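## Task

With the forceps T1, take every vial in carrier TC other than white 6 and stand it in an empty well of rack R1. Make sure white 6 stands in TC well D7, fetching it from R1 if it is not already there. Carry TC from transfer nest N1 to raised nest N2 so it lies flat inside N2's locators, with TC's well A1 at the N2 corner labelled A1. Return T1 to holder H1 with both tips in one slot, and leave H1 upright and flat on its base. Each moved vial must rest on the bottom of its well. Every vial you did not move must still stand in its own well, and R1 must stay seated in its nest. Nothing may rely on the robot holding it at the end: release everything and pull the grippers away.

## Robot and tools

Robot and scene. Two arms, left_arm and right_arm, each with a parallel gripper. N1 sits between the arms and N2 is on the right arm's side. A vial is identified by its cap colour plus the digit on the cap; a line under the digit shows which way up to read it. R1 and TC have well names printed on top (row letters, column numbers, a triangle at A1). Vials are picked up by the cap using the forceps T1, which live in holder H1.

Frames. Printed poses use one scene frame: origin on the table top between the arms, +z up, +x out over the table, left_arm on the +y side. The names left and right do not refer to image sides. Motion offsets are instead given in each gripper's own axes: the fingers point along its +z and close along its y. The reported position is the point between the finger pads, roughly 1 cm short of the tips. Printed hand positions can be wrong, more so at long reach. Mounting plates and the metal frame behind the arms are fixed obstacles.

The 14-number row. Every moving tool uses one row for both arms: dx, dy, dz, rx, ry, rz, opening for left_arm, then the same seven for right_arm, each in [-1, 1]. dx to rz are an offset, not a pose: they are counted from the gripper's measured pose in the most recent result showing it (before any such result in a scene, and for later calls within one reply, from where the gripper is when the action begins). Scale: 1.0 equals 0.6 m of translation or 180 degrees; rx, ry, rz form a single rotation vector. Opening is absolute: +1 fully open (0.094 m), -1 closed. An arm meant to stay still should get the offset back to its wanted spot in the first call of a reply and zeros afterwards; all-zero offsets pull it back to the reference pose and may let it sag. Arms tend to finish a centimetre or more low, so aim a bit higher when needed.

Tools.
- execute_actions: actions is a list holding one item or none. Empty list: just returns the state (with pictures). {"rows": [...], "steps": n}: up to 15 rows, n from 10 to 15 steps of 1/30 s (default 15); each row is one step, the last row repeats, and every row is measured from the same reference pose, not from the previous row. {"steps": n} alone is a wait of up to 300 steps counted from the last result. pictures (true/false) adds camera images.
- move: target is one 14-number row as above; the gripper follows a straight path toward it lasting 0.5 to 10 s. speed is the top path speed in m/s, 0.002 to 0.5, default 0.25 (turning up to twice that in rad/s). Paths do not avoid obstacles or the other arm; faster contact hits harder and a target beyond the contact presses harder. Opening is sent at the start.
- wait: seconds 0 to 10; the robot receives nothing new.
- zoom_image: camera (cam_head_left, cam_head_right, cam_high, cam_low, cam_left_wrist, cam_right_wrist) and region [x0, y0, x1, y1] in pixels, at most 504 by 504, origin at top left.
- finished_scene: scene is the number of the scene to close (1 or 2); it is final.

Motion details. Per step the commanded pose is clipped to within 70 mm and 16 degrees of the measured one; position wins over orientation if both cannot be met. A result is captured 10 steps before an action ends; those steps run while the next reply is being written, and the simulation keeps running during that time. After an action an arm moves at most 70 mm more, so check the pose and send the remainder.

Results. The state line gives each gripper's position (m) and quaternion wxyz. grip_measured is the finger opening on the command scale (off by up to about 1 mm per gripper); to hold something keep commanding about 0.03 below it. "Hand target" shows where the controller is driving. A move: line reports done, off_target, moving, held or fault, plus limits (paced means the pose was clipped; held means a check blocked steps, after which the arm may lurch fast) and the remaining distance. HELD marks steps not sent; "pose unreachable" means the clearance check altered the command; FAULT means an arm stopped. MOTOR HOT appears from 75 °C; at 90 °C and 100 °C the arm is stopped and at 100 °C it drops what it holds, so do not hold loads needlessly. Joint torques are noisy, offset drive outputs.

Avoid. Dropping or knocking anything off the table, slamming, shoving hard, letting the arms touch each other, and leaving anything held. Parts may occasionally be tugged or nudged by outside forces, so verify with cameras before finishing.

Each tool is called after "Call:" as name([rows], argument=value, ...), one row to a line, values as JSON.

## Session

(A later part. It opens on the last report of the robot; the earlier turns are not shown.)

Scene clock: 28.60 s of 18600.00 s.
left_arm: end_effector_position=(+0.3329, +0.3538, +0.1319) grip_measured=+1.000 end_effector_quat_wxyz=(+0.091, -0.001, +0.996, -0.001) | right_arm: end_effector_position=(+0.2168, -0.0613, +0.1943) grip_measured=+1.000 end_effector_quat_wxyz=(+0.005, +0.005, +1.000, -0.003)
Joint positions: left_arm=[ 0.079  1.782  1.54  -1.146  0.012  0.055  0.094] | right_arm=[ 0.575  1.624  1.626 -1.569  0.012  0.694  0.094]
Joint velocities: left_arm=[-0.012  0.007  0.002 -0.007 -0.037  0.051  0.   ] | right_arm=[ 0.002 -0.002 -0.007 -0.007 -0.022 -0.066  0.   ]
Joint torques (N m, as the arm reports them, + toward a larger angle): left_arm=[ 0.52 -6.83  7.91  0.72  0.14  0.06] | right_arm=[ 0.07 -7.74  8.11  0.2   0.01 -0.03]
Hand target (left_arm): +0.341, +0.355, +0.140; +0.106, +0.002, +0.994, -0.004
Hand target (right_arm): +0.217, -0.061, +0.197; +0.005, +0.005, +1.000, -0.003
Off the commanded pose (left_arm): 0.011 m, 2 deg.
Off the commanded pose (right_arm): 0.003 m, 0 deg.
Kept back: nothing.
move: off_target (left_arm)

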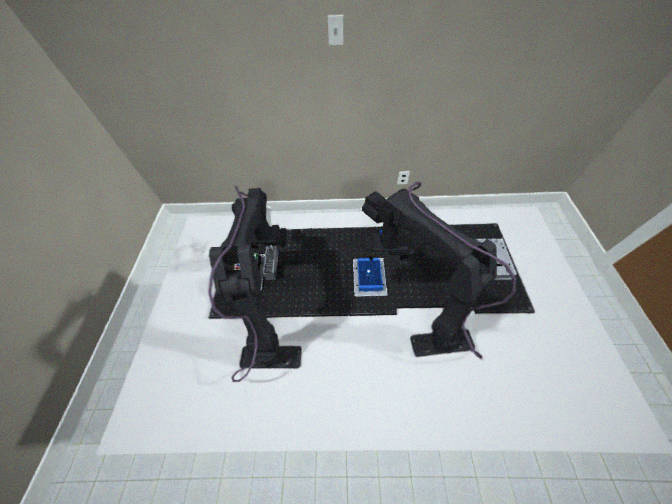

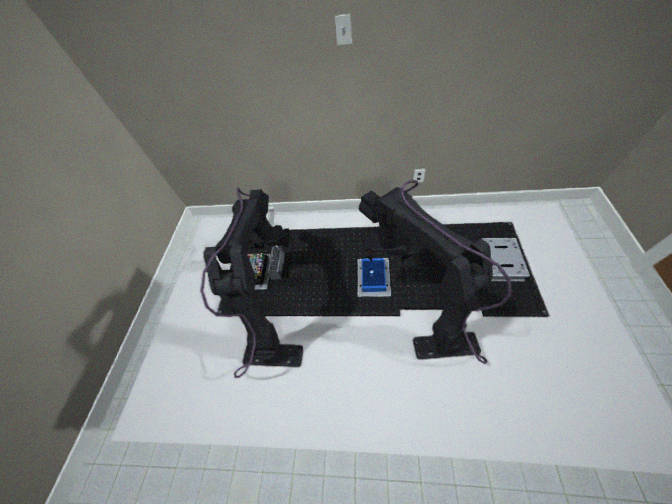

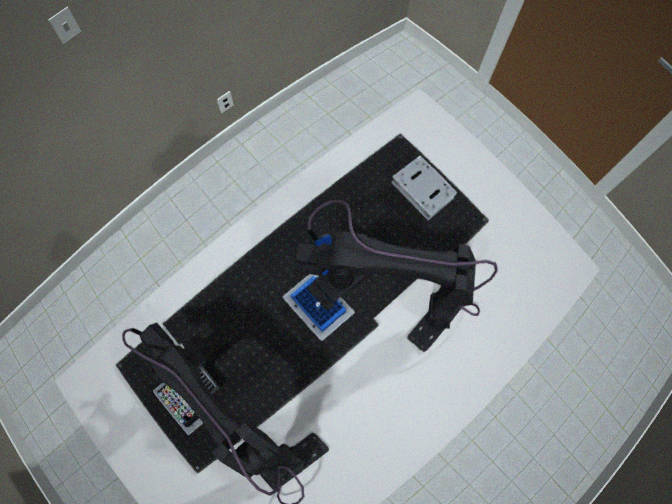

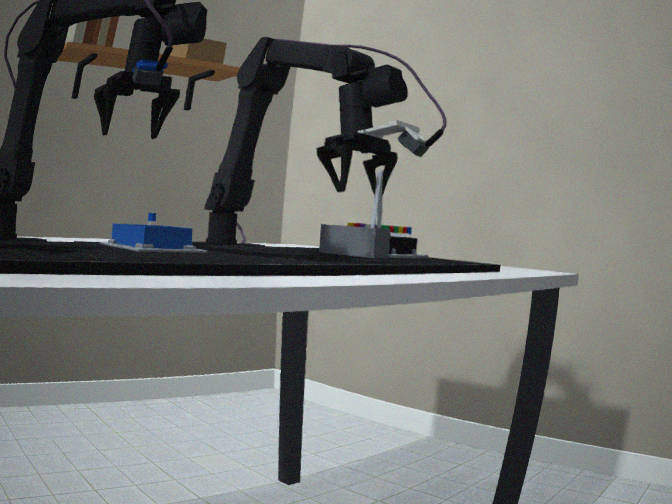

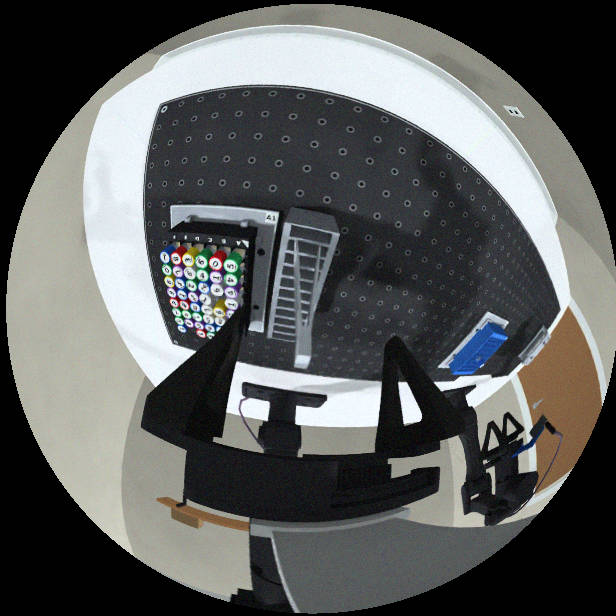

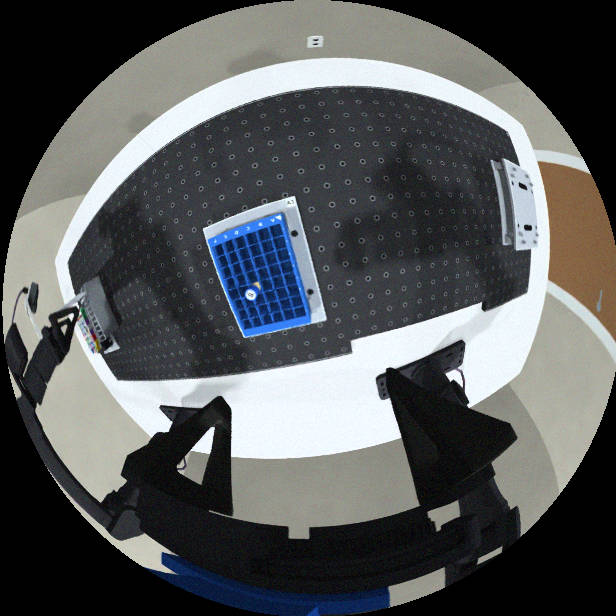

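Call:
move(target=[-0.0498,0,0.0245,0,-0.01,0,1, -0.1887,0.3022,0.057,-0.385,-0.385,-0.385,1], speed=0.5)

Scene clock: 35.07 s of 18600.00 s.
left_arm: end_effector_position=(+0.3513, +0.3549, +0.1157) grip_measured=+1.000 end_effector_quat_wxyz=(+0.084, +0.000, +0.996, -0.001) | right_arm: end_effector_position=(+0.3290, +0.1236, +0.1641) grip_measured=+1.000 end_effector_quat_wxyz=(+0.504, -0.496, +0.504, +0.495)
Joint positions: left_arm=[ 0.079  1.869  1.588 -1.122  0.012  0.057  0.094] | right_arm=[ 0.398  2.034  0.94   1.091 -1.048 -0.004  0.094]
Joint velocities: left_arm=[-0.002 -0.007  0.002 -0.007 -0.066 -0.051  0.   ] | right_arm=[-0.002 -0.007 -0.007  0.022  0.022 -0.007  0.   ]
Joint torques (N m, as the arm reports them, + toward a larger angle): left_arm=[-0.27 -7.38  7.87  0.88  0.03 -0.09] | right_arm=[ -0.62 -10.02   8.08   1.48  -0.11   0.  ]
Hand target (left_arm): +0.364, +0.354, +0.123; +0.107, -0.001, +0.994, -0.001
Hand target (right_arm): +0.334, +0.123, +0.163; +0.504, -0.496, +0.503, +0.497
Off the commanded pose (left_arm): 0.015 m, 3 deg.
Off the commanded pose (right_arm): 0.007 m, 1 deg.
Kept back: nothing.
After step 90, 0.47 s passed at rest.
move: off_target (left_arm)

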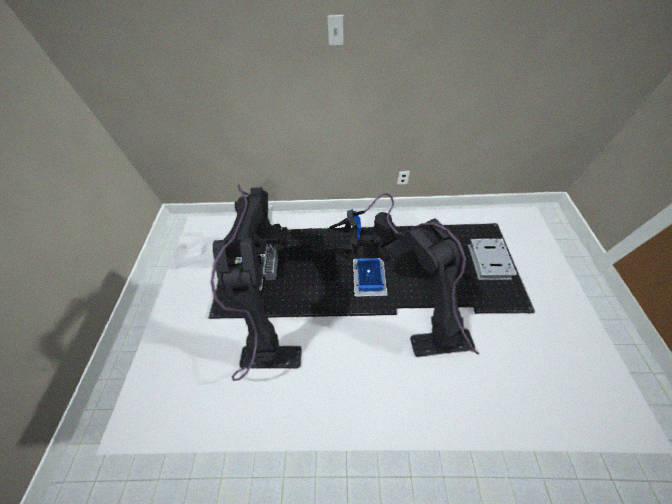

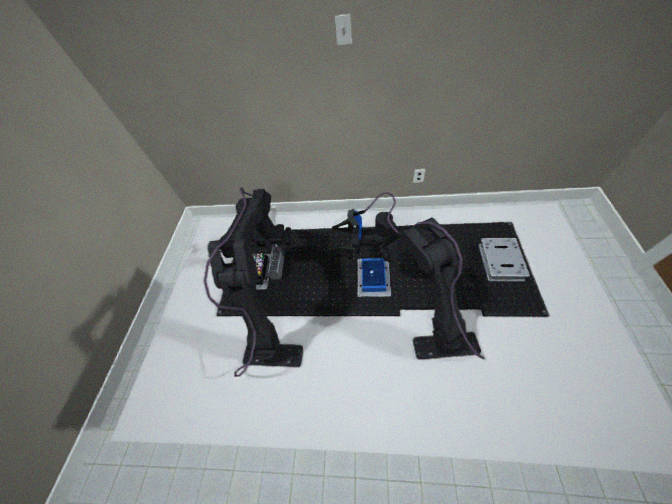

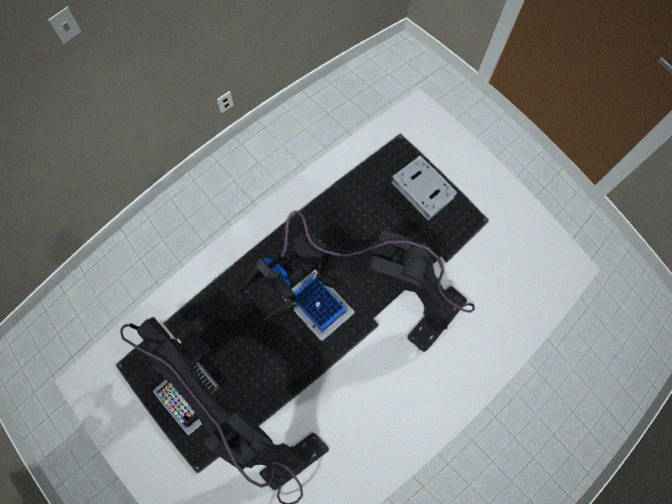

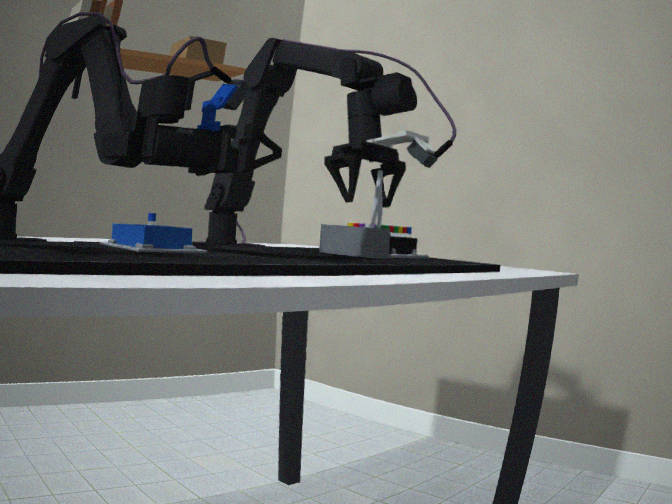

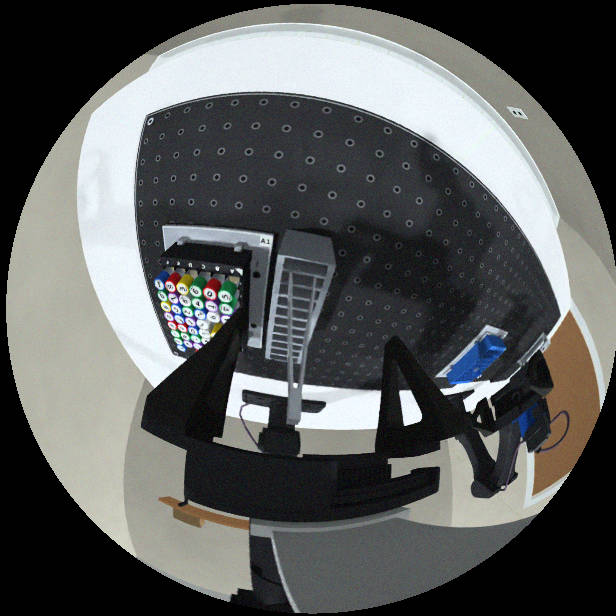

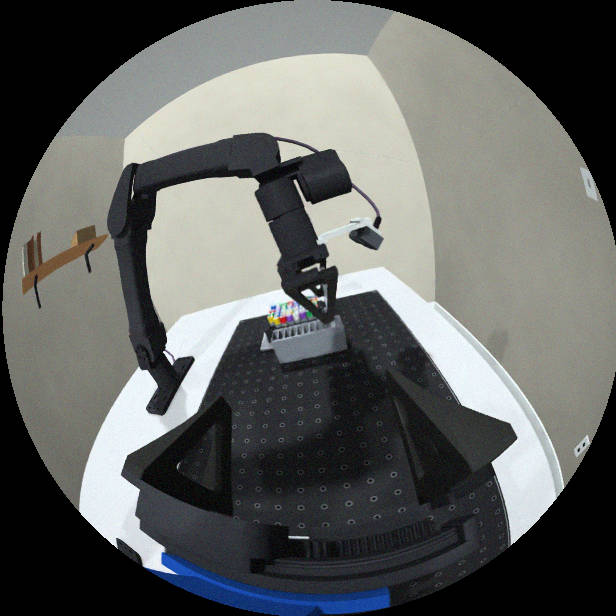

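Call:
zoom_image(camera="cam_right_wrist", region=[255, 240, 385, 370])

Call:
zoom_image(camera="cam_left_wrist", region=[210, 230, 420, 460])

Region (255, 240, 385, 370) of cam_right_wrist's 616x616 image, scaled by 3.877, with more detail than that image has.

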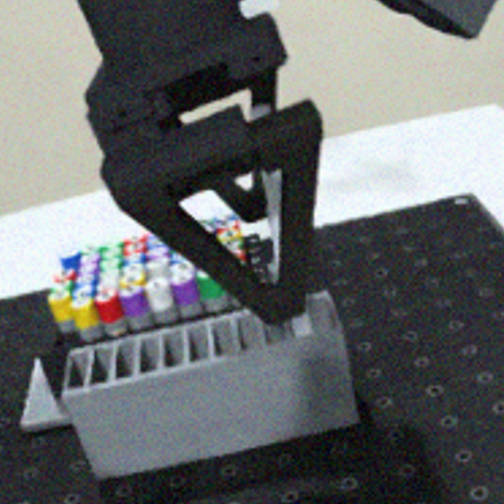

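Region (210, 230, 420, 460) of cam_left_wrist's 616x616 image, scaled by 2.191, with more detail than that image has; it fills the left 460 columns of this view, and the rest is white.

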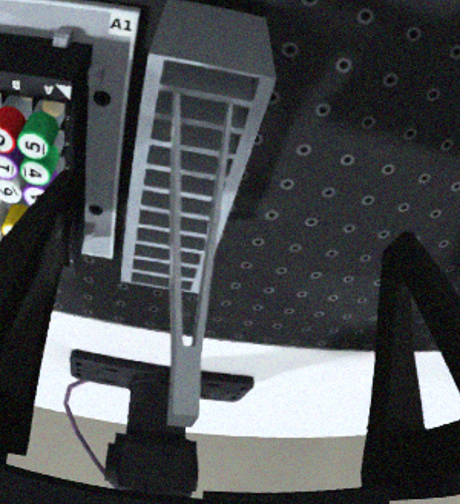

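Call:
move(target=[-0.0377,0.021,-0.006,0,-0.0146,0,-0.15, 0,0,0,0,0,0,1], speed=0.05)

Scene clock: 37.40 s of 18600.00 s.
left_arm: end_effector_position=(+0.3629, +0.3659, +0.1164) grip_measured=-0.148 end_effector_quat_wxyz=(+0.090, -0.002, +0.996, +0.001) | right_arm: end_effector_position=(+0.3290, +0.1236, +0.1651) grip_measured=+1.000 end_effector_quat_wxyz=(+0.505, -0.496, +0.503, +0.495)
Joint positions: left_arm=[ 0.105  1.906  1.637 -1.122  0.012  0.078  0.04 ] | right_arm=[ 0.398  2.034  0.94   1.097 -1.048 -0.001  0.094]
Joint velocities: left_arm=[-0.007 -0.012  0.007  0.051 -0.037  0.037 -0.   ] | right_arm=[ 0.012 -0.012 -0.007  0.007 -0.007  0.037  0.   ]
Joint torques (N m, as the arm reports them, + toward a larger angle): left_arm=[ 0.66 -7.61  7.83  0.78  0.14  0.07] | right_arm=[  0.07 -11.77   6.57   1.43   0.01  -0.07]
Hand target (left_arm): +0.373, +0.368, +0.123; +0.107, +0.000, +0.994, -0.001
Hand target (right_arm): +0.329, +0.124, +0.164; +0.504, -0.496, +0.504, +0.495
Off the commanded pose (left_arm): 0.012 m, 2 deg.
Off the commanded pose (right_arm): 0.001 m, 0 deg.
Kept back: nothing.
move: off_target (left_arm)

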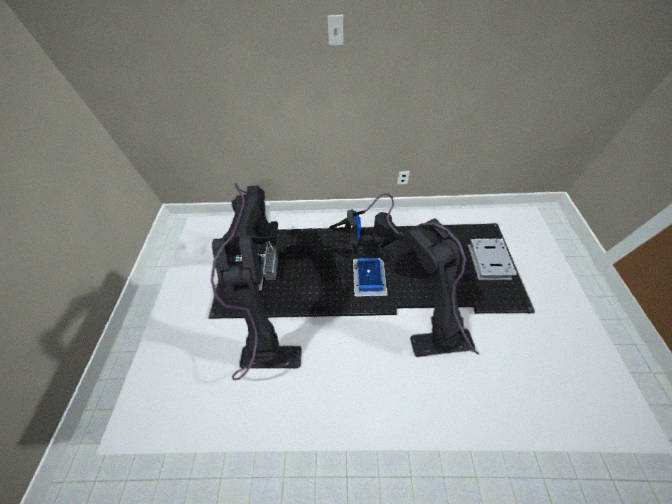

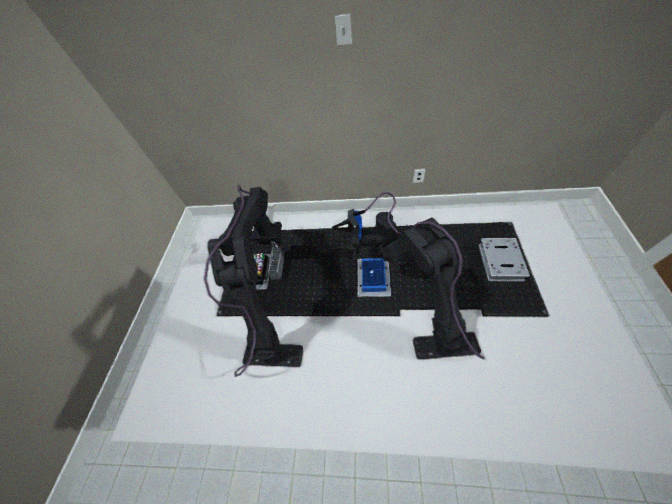

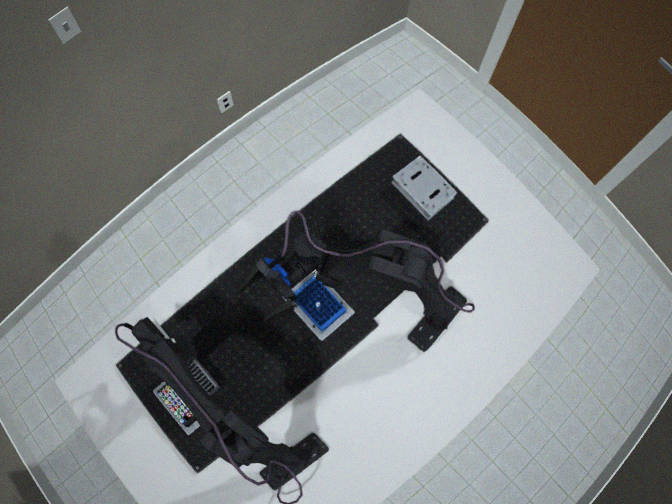

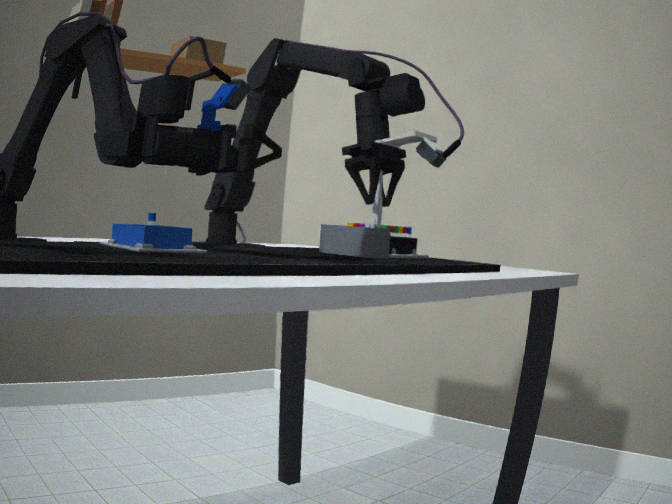

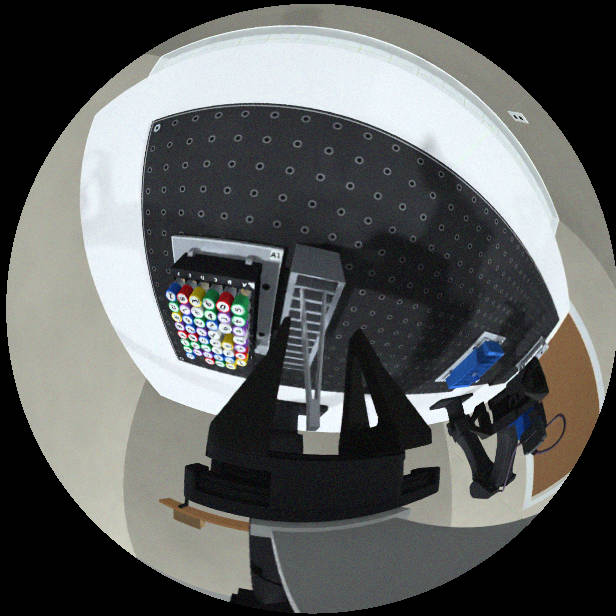

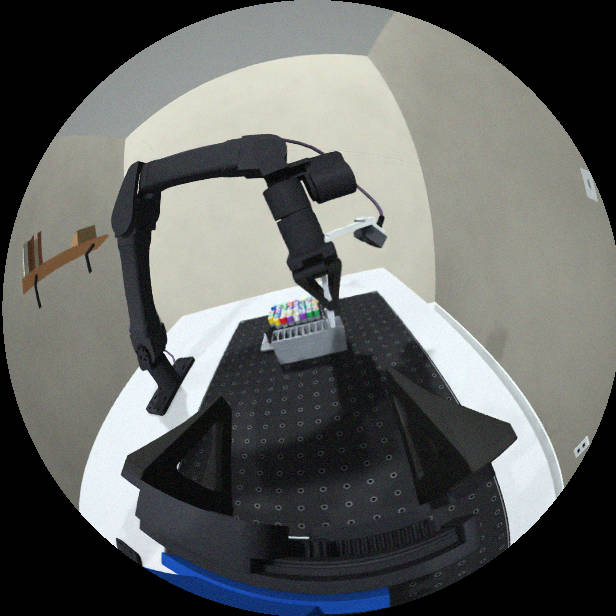

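Call:
zoom_image(camera="cam_right_wrist", region=[280, 245, 370, 335])

Call:
zoom_image(camera="cam_left_wrist", region=[240, 260, 400, 460])

Call:
zoom_image(camera="cam_low", region=[330, 135, 430, 245])

Region (280, 245, 370, 335) of cam_right_wrist's 616x616 image, scaled by 5.600, with more detail than that image has.

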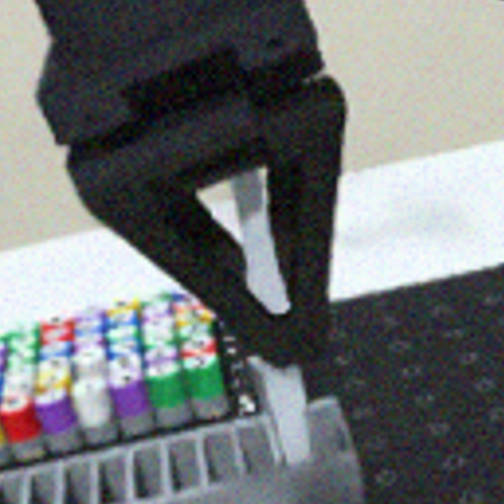

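Region (240, 260, 400, 460) of cam_left_wrist's 616x616 image, scaled by 2.520, with more detail than that image has; it fills the left 403 columns of this view, and the rest is white.

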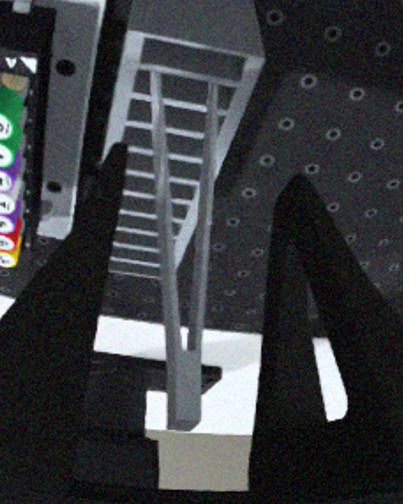

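Region (330, 135, 430, 245) of cam_low's 672x504 image, scaled by 4.582, with more detail than that image has; it fills the left 458 columns of this view, and the rest is white.

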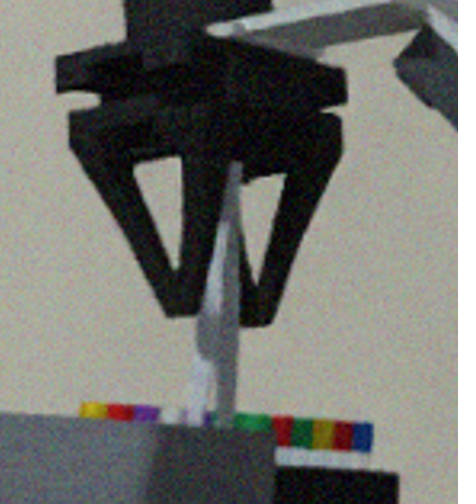

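Call:
move(target=[-0.001,0.0123,0.0147,-0.001,0.0064,-0.0056,-0.5, 0,0,0,0,0,0,1], speed=0.03)

Scene clock: 44.07 s of 18600.00 s.
left_arm: end_effector_position=(+0.3623, +0.3700, +0.1056) grip_measured=-0.498 end_effector_quat_wxyz=(+0.076, -0.006, +0.997, +0.000) | right_arm: end_effector_position=(+0.3290, +0.1236, +0.1652) grip_measured=+1.000 end_effector_quat_wxyz=(+0.505, -0.496, +0.503, +0.495)
Joint positions: left_arm=[ 0.115  1.934  1.637 -1.122  0.012  0.079  0.024] | right_arm=[ 0.398  2.034  0.94   1.097 -1.048 -0.001  0.094]
Joint velocities: left_arm=[-0.017 -0.012 -0.022 -0.007 -0.007  0.022  0.   ] | right_arm=[-0.007 -0.027  0.002  0.022 -0.007 -0.007  0.   ]
Joint torques (N m, as the arm reports them, + toward a larger angle): left_arm=[ 0.55 -8.11  6.43  0.63  0.01 -0.03] | right_arm=[  0.08 -11.74   6.54   1.47   0.01  -0.02]
Hand target (left_arm): +0.365, +0.373, +0.108; +0.080, -0.011, +0.997, +0.002
Hand target (right_arm): +0.329, +0.124, +0.165; +0.505, -0.496, +0.503, +0.495
Off the commanded pose (left_arm): 0.005 m, 1 deg.
Off the commanded pose (right_arm): 0.000 m, 0 deg.
Kept back: nothing.
After step 90, 2.93 s passed at rest.
move: done

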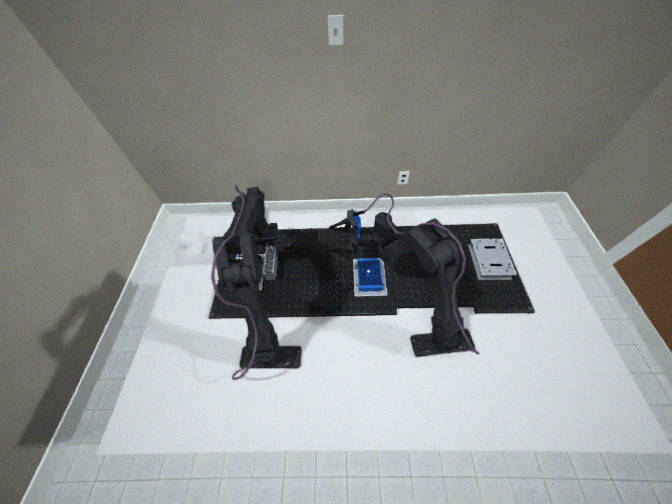

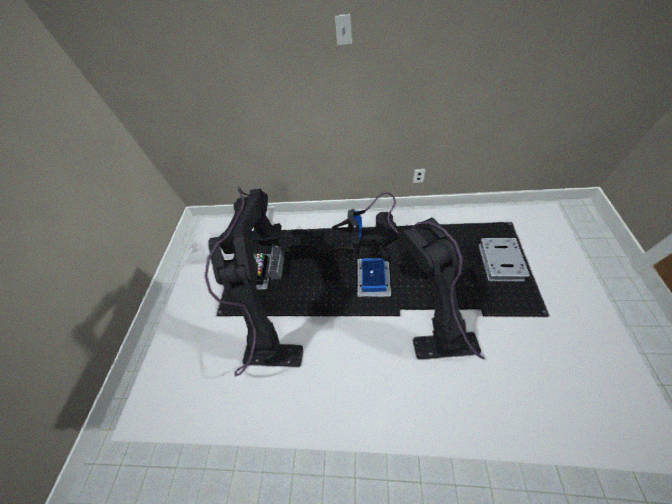

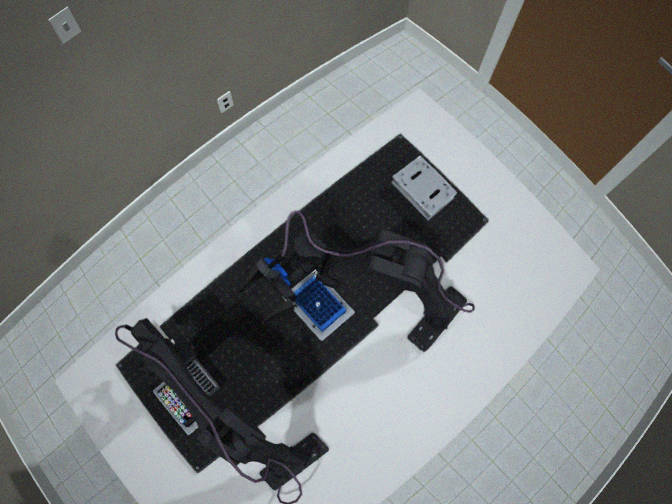

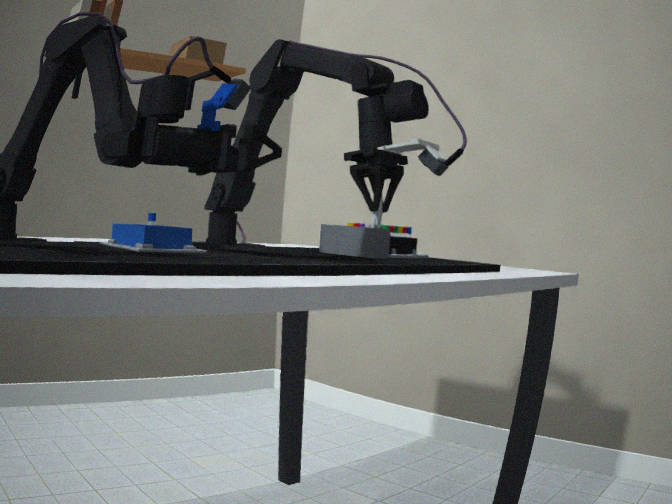

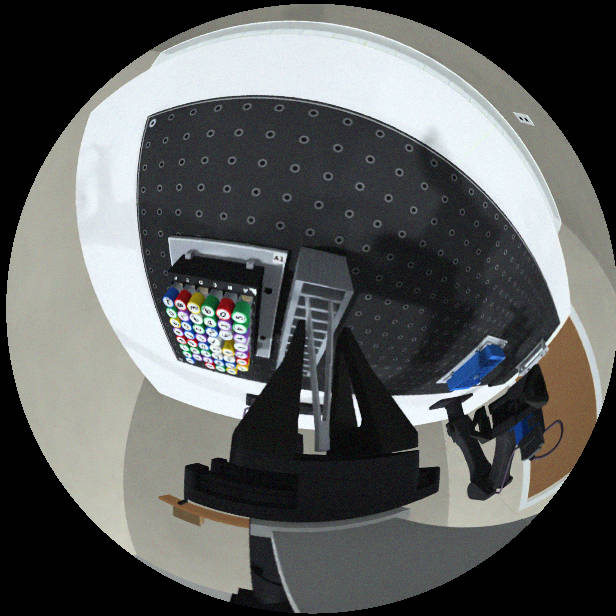

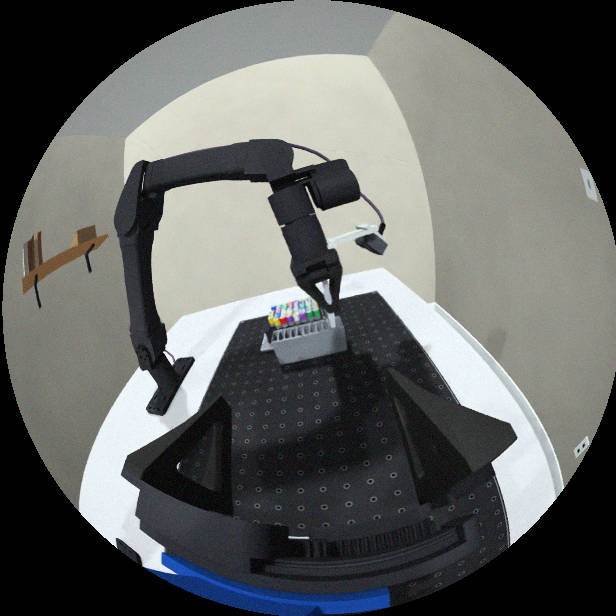

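Call:
zoom_image(camera="cam_left_wrist", region=[250, 270, 400, 470])

Call:
zoom_image(camera="cam_right_wrist", region=[285, 250, 365, 335])

Call:
zoom_image(camera="cam_low", region=[330, 135, 430, 245])

Region (250, 270, 400, 470) of cam_left_wrist's 616x616 image, scaled by 2.520, with more detail than that image has; it fills the left 378 columns of this view, and the rest is white.

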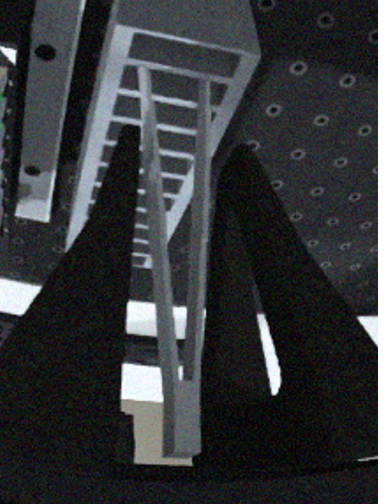

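Region (285, 250, 365, 335) of cam_right_wrist's 616x616 image, scaled by 5.929, with more detail than that image has; it fills the left 474 columns of this view, and the rest is white.

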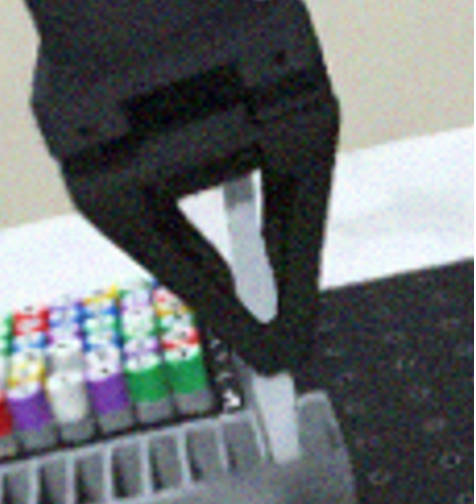

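Region (330, 135, 430, 245) of cam_low's 672x504 image, scaled by 4.582, with more detail than that image has; it fills the left 458 columns of this view, and the rest is white.

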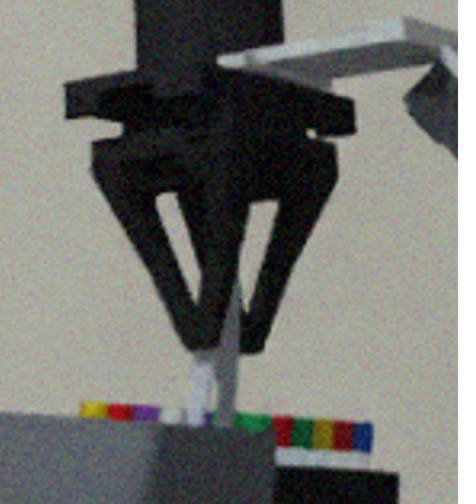

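Call:
execute_actions([
  {"rows": [[-0.005,0.005,-0.0118,-0.0003,-0.007,-0.002,-0.52, 0,0,0,0,0,0,1],[-0.005,0.006,-0.0118,-0.0004,-0.007,-0.0027,-0.54, 0,0,0,0,0,0,1],[-0.005,0.007,-0.0118,-0.0005,-0.007,-0.0032,-0.56, 0,0,0,0,0,0,1],[-0.005,0.008,-0.0118,-0.0005,-0.007,-0.0036,-0.58, 0,0,0,0,0,0,1],[-0.005,0.009,-0.0118,-0.0006,-0.007,-0.0041,-0.6, 0,0,0,0,0,0,1],[-0.005,0.009,-0.0118,-0.0006,-0.007,-0.0041,-0.61, 0,0,0,0,0,0,1],[-0.005,0.009,-0.0118,-0.0006,-0.007,-0.0041,-0.62, 0,0,0,0,0,0,1],[-0.005,0.009,-0.0118,-0.0006,-0.007,-0.0041,-0.63, 0,0,0,0,0,0,1]], "steps": 15},
])

Call:
wait(seconds=0.3)

Scene clock: 47.33 s of 18600.00 s.
left_arm: end_effector_position=(+0.3622, +0.3706, +0.1056) grip_measured=-0.590 end_effector_quat_wxyz=(+0.076, -0.007, +0.997, +0.000) | right_arm: end_effector_position=(+0.3290, +0.1236, +0.1652) grip_measured=+1.000 end_effector_quat_wxyz=(+0.505, -0.496, +0.503, +0.495)
Joint positions: left_arm=[ 0.116  1.934  1.637 -1.122  0.012  0.079  0.019] | right_arm=[ 0.398  2.034  0.94   1.097 -1.048 -0.001  0.094]
Joint velocities: left_arm=[ 0.061 -0.007  0.002  0.095 -0.051 -0.007 -0.016] | right_arm=[-0.007 -0.002  0.012  0.081 -0.007  0.037  0.   ]
Joint torques (N m, as the arm reports them, + toward a larger angle): left_arm=[ 0.87 -9.31  6.08  0.63  0.05 -0.01] | right_arm=[  0.08 -11.74   6.49   1.47   0.01  -0.02]
Steps of this call (steps 1 to 90: nothing new was sent; then 0.10 s passed at rest; steps 91 to 95: the first 5 steps of this action). Readings (end_effector_position):
91: left_arm (+0.3623, +0.3700, +0.1056) | right_arm (+0.3290, +0.1236, +0.1652)
92: left_arm (+0.3623, +0.3700, +0.1056) | right_arm (+0.3290, +0.1236, +0.1652)
94: left_arm (+0.3623, +0.3701, +0.1056) | right_arm (+0.3290, +0.1236, +0.1652)
95: the state above

Scene clock: 47.97 s of 18600.00 s.
left_arm: end_effector_position=(+0.3620, +0.3729, +0.1056) grip_measured=-0.628 end_effector_quat_wxyz=(+0.076, -0.010, +0.997, +0.001) | right_arm: end_effector_position=(+0.3290, +0.1236, +0.1652) grip_measured=+1.000 end_effector_quat_wxyz=(+0.506, -0.496, +0.503, +0.495)
Joint positions: left_arm=[ 0.122  1.934  1.637 -1.122  0.012  0.079  0.017] | right_arm=[ 0.398  2.034  0.94   1.098 -1.048 -0.001  0.094]
Joint velocities: left_arm=[-0.007  0.002  0.017 -0.022  0.051 -0.007  0.   ] | right_arm=[ 0.002 -0.022  0.007 -0.007 -0.007 -0.007  0.   ]
Joint torques (N m, as the arm reports them, + toward a larger angle): left_arm=[ 0.64 -9.25  6.05  0.63  0.03 -0.03] | right_arm=[  0.08 -11.76   6.52   1.48  -0.01  -0.03]
Hand target (left_arm): +0.364, +0.375, +0.113; +0.087, -0.013, +0.996, +0.001
Hand target (right_arm): +0.329, +0.124, +0.165; +0.505, -0.496, +0.503, +0.495
Off the commanded pose (left_arm): 0.008 m, 1 deg.
Off the commanded pose (right_arm): 0.000 m, 0 deg.
Kept back: nothing.
Steps of this call (steps 1 to 10: the last 10 steps of your previous action; steps 11 to 19: nothing new was sent). Readings (end_effector_position):
1: left_arm (+0.3622, +0.3710, +0.1056) | right_arm (+0.3290, +0.1236, +0.1652)
2: left_arm (+0.3621, +0.3717, +0.1056) | right_arm (+0.3290, +0.1236, +0.1652)
4: left_arm (+0.3620, +0.3726, +0.1056) | right_arm (+0.3290, +0.1236, +0.1652)
8: left_arm (+0.3620, +0.3729, +0.1056) | right_arm (+0.3290, +0.1236, +0.1652)
19: the state above

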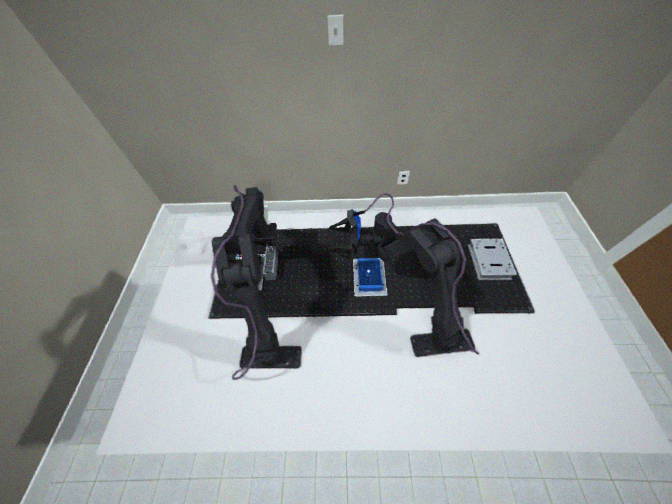

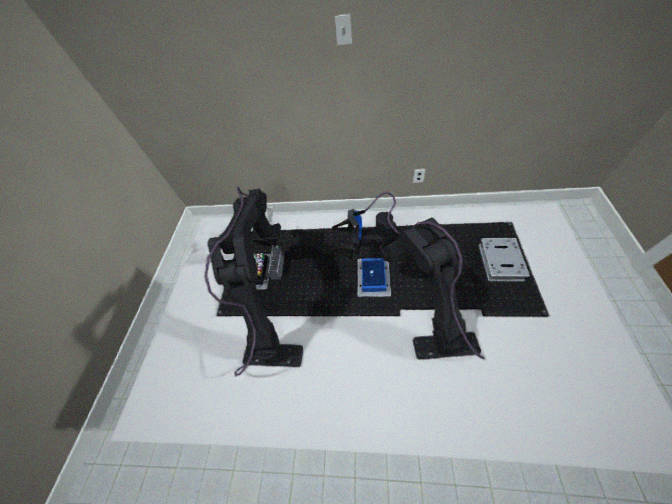

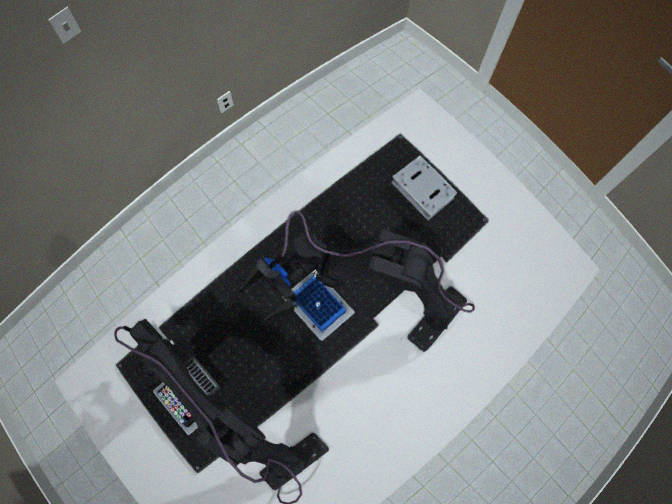

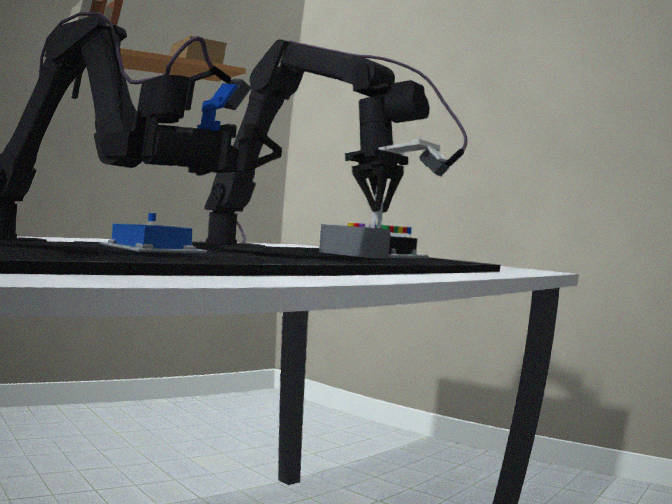

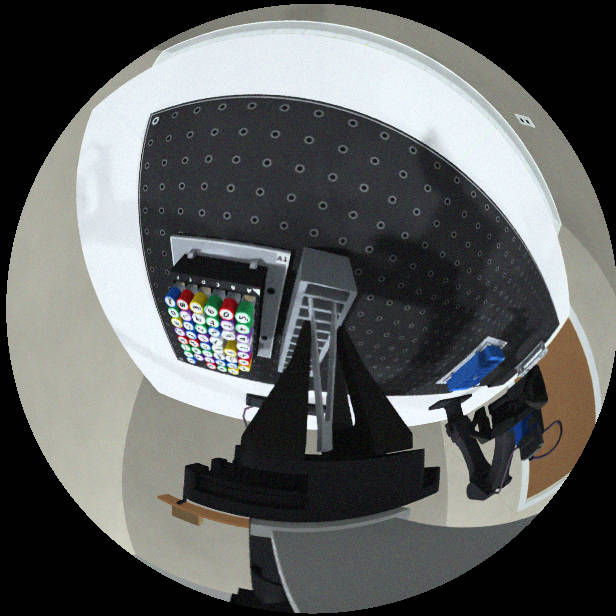

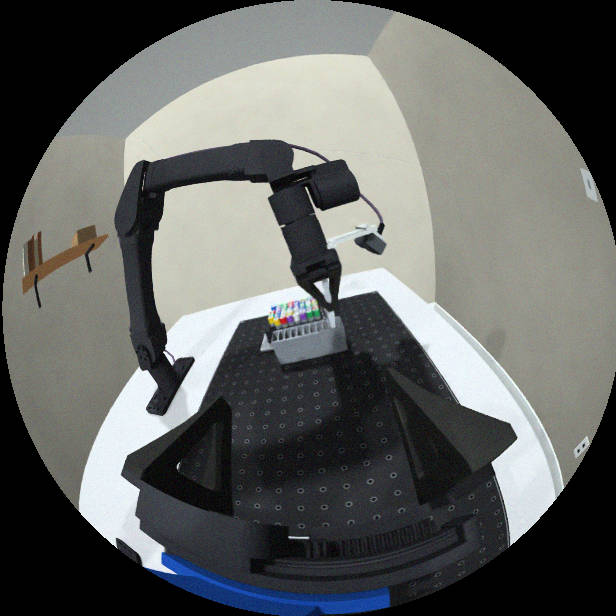

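Call:
zoom_image(camera="cam_left_wrist", region=[275, 280, 375, 380])

Region (275, 280, 375, 380) of cam_left_wrist's 616x616 image, scaled by 5.040, with more detail than that image has.

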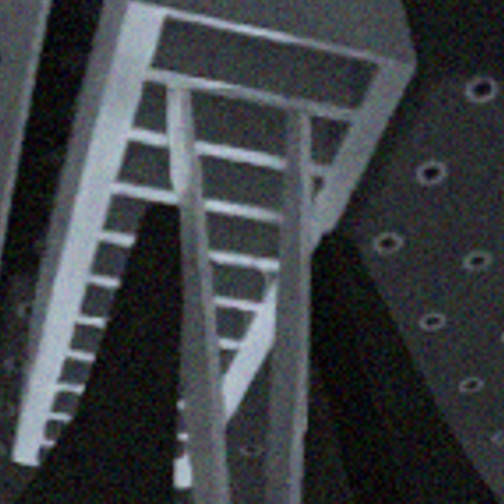

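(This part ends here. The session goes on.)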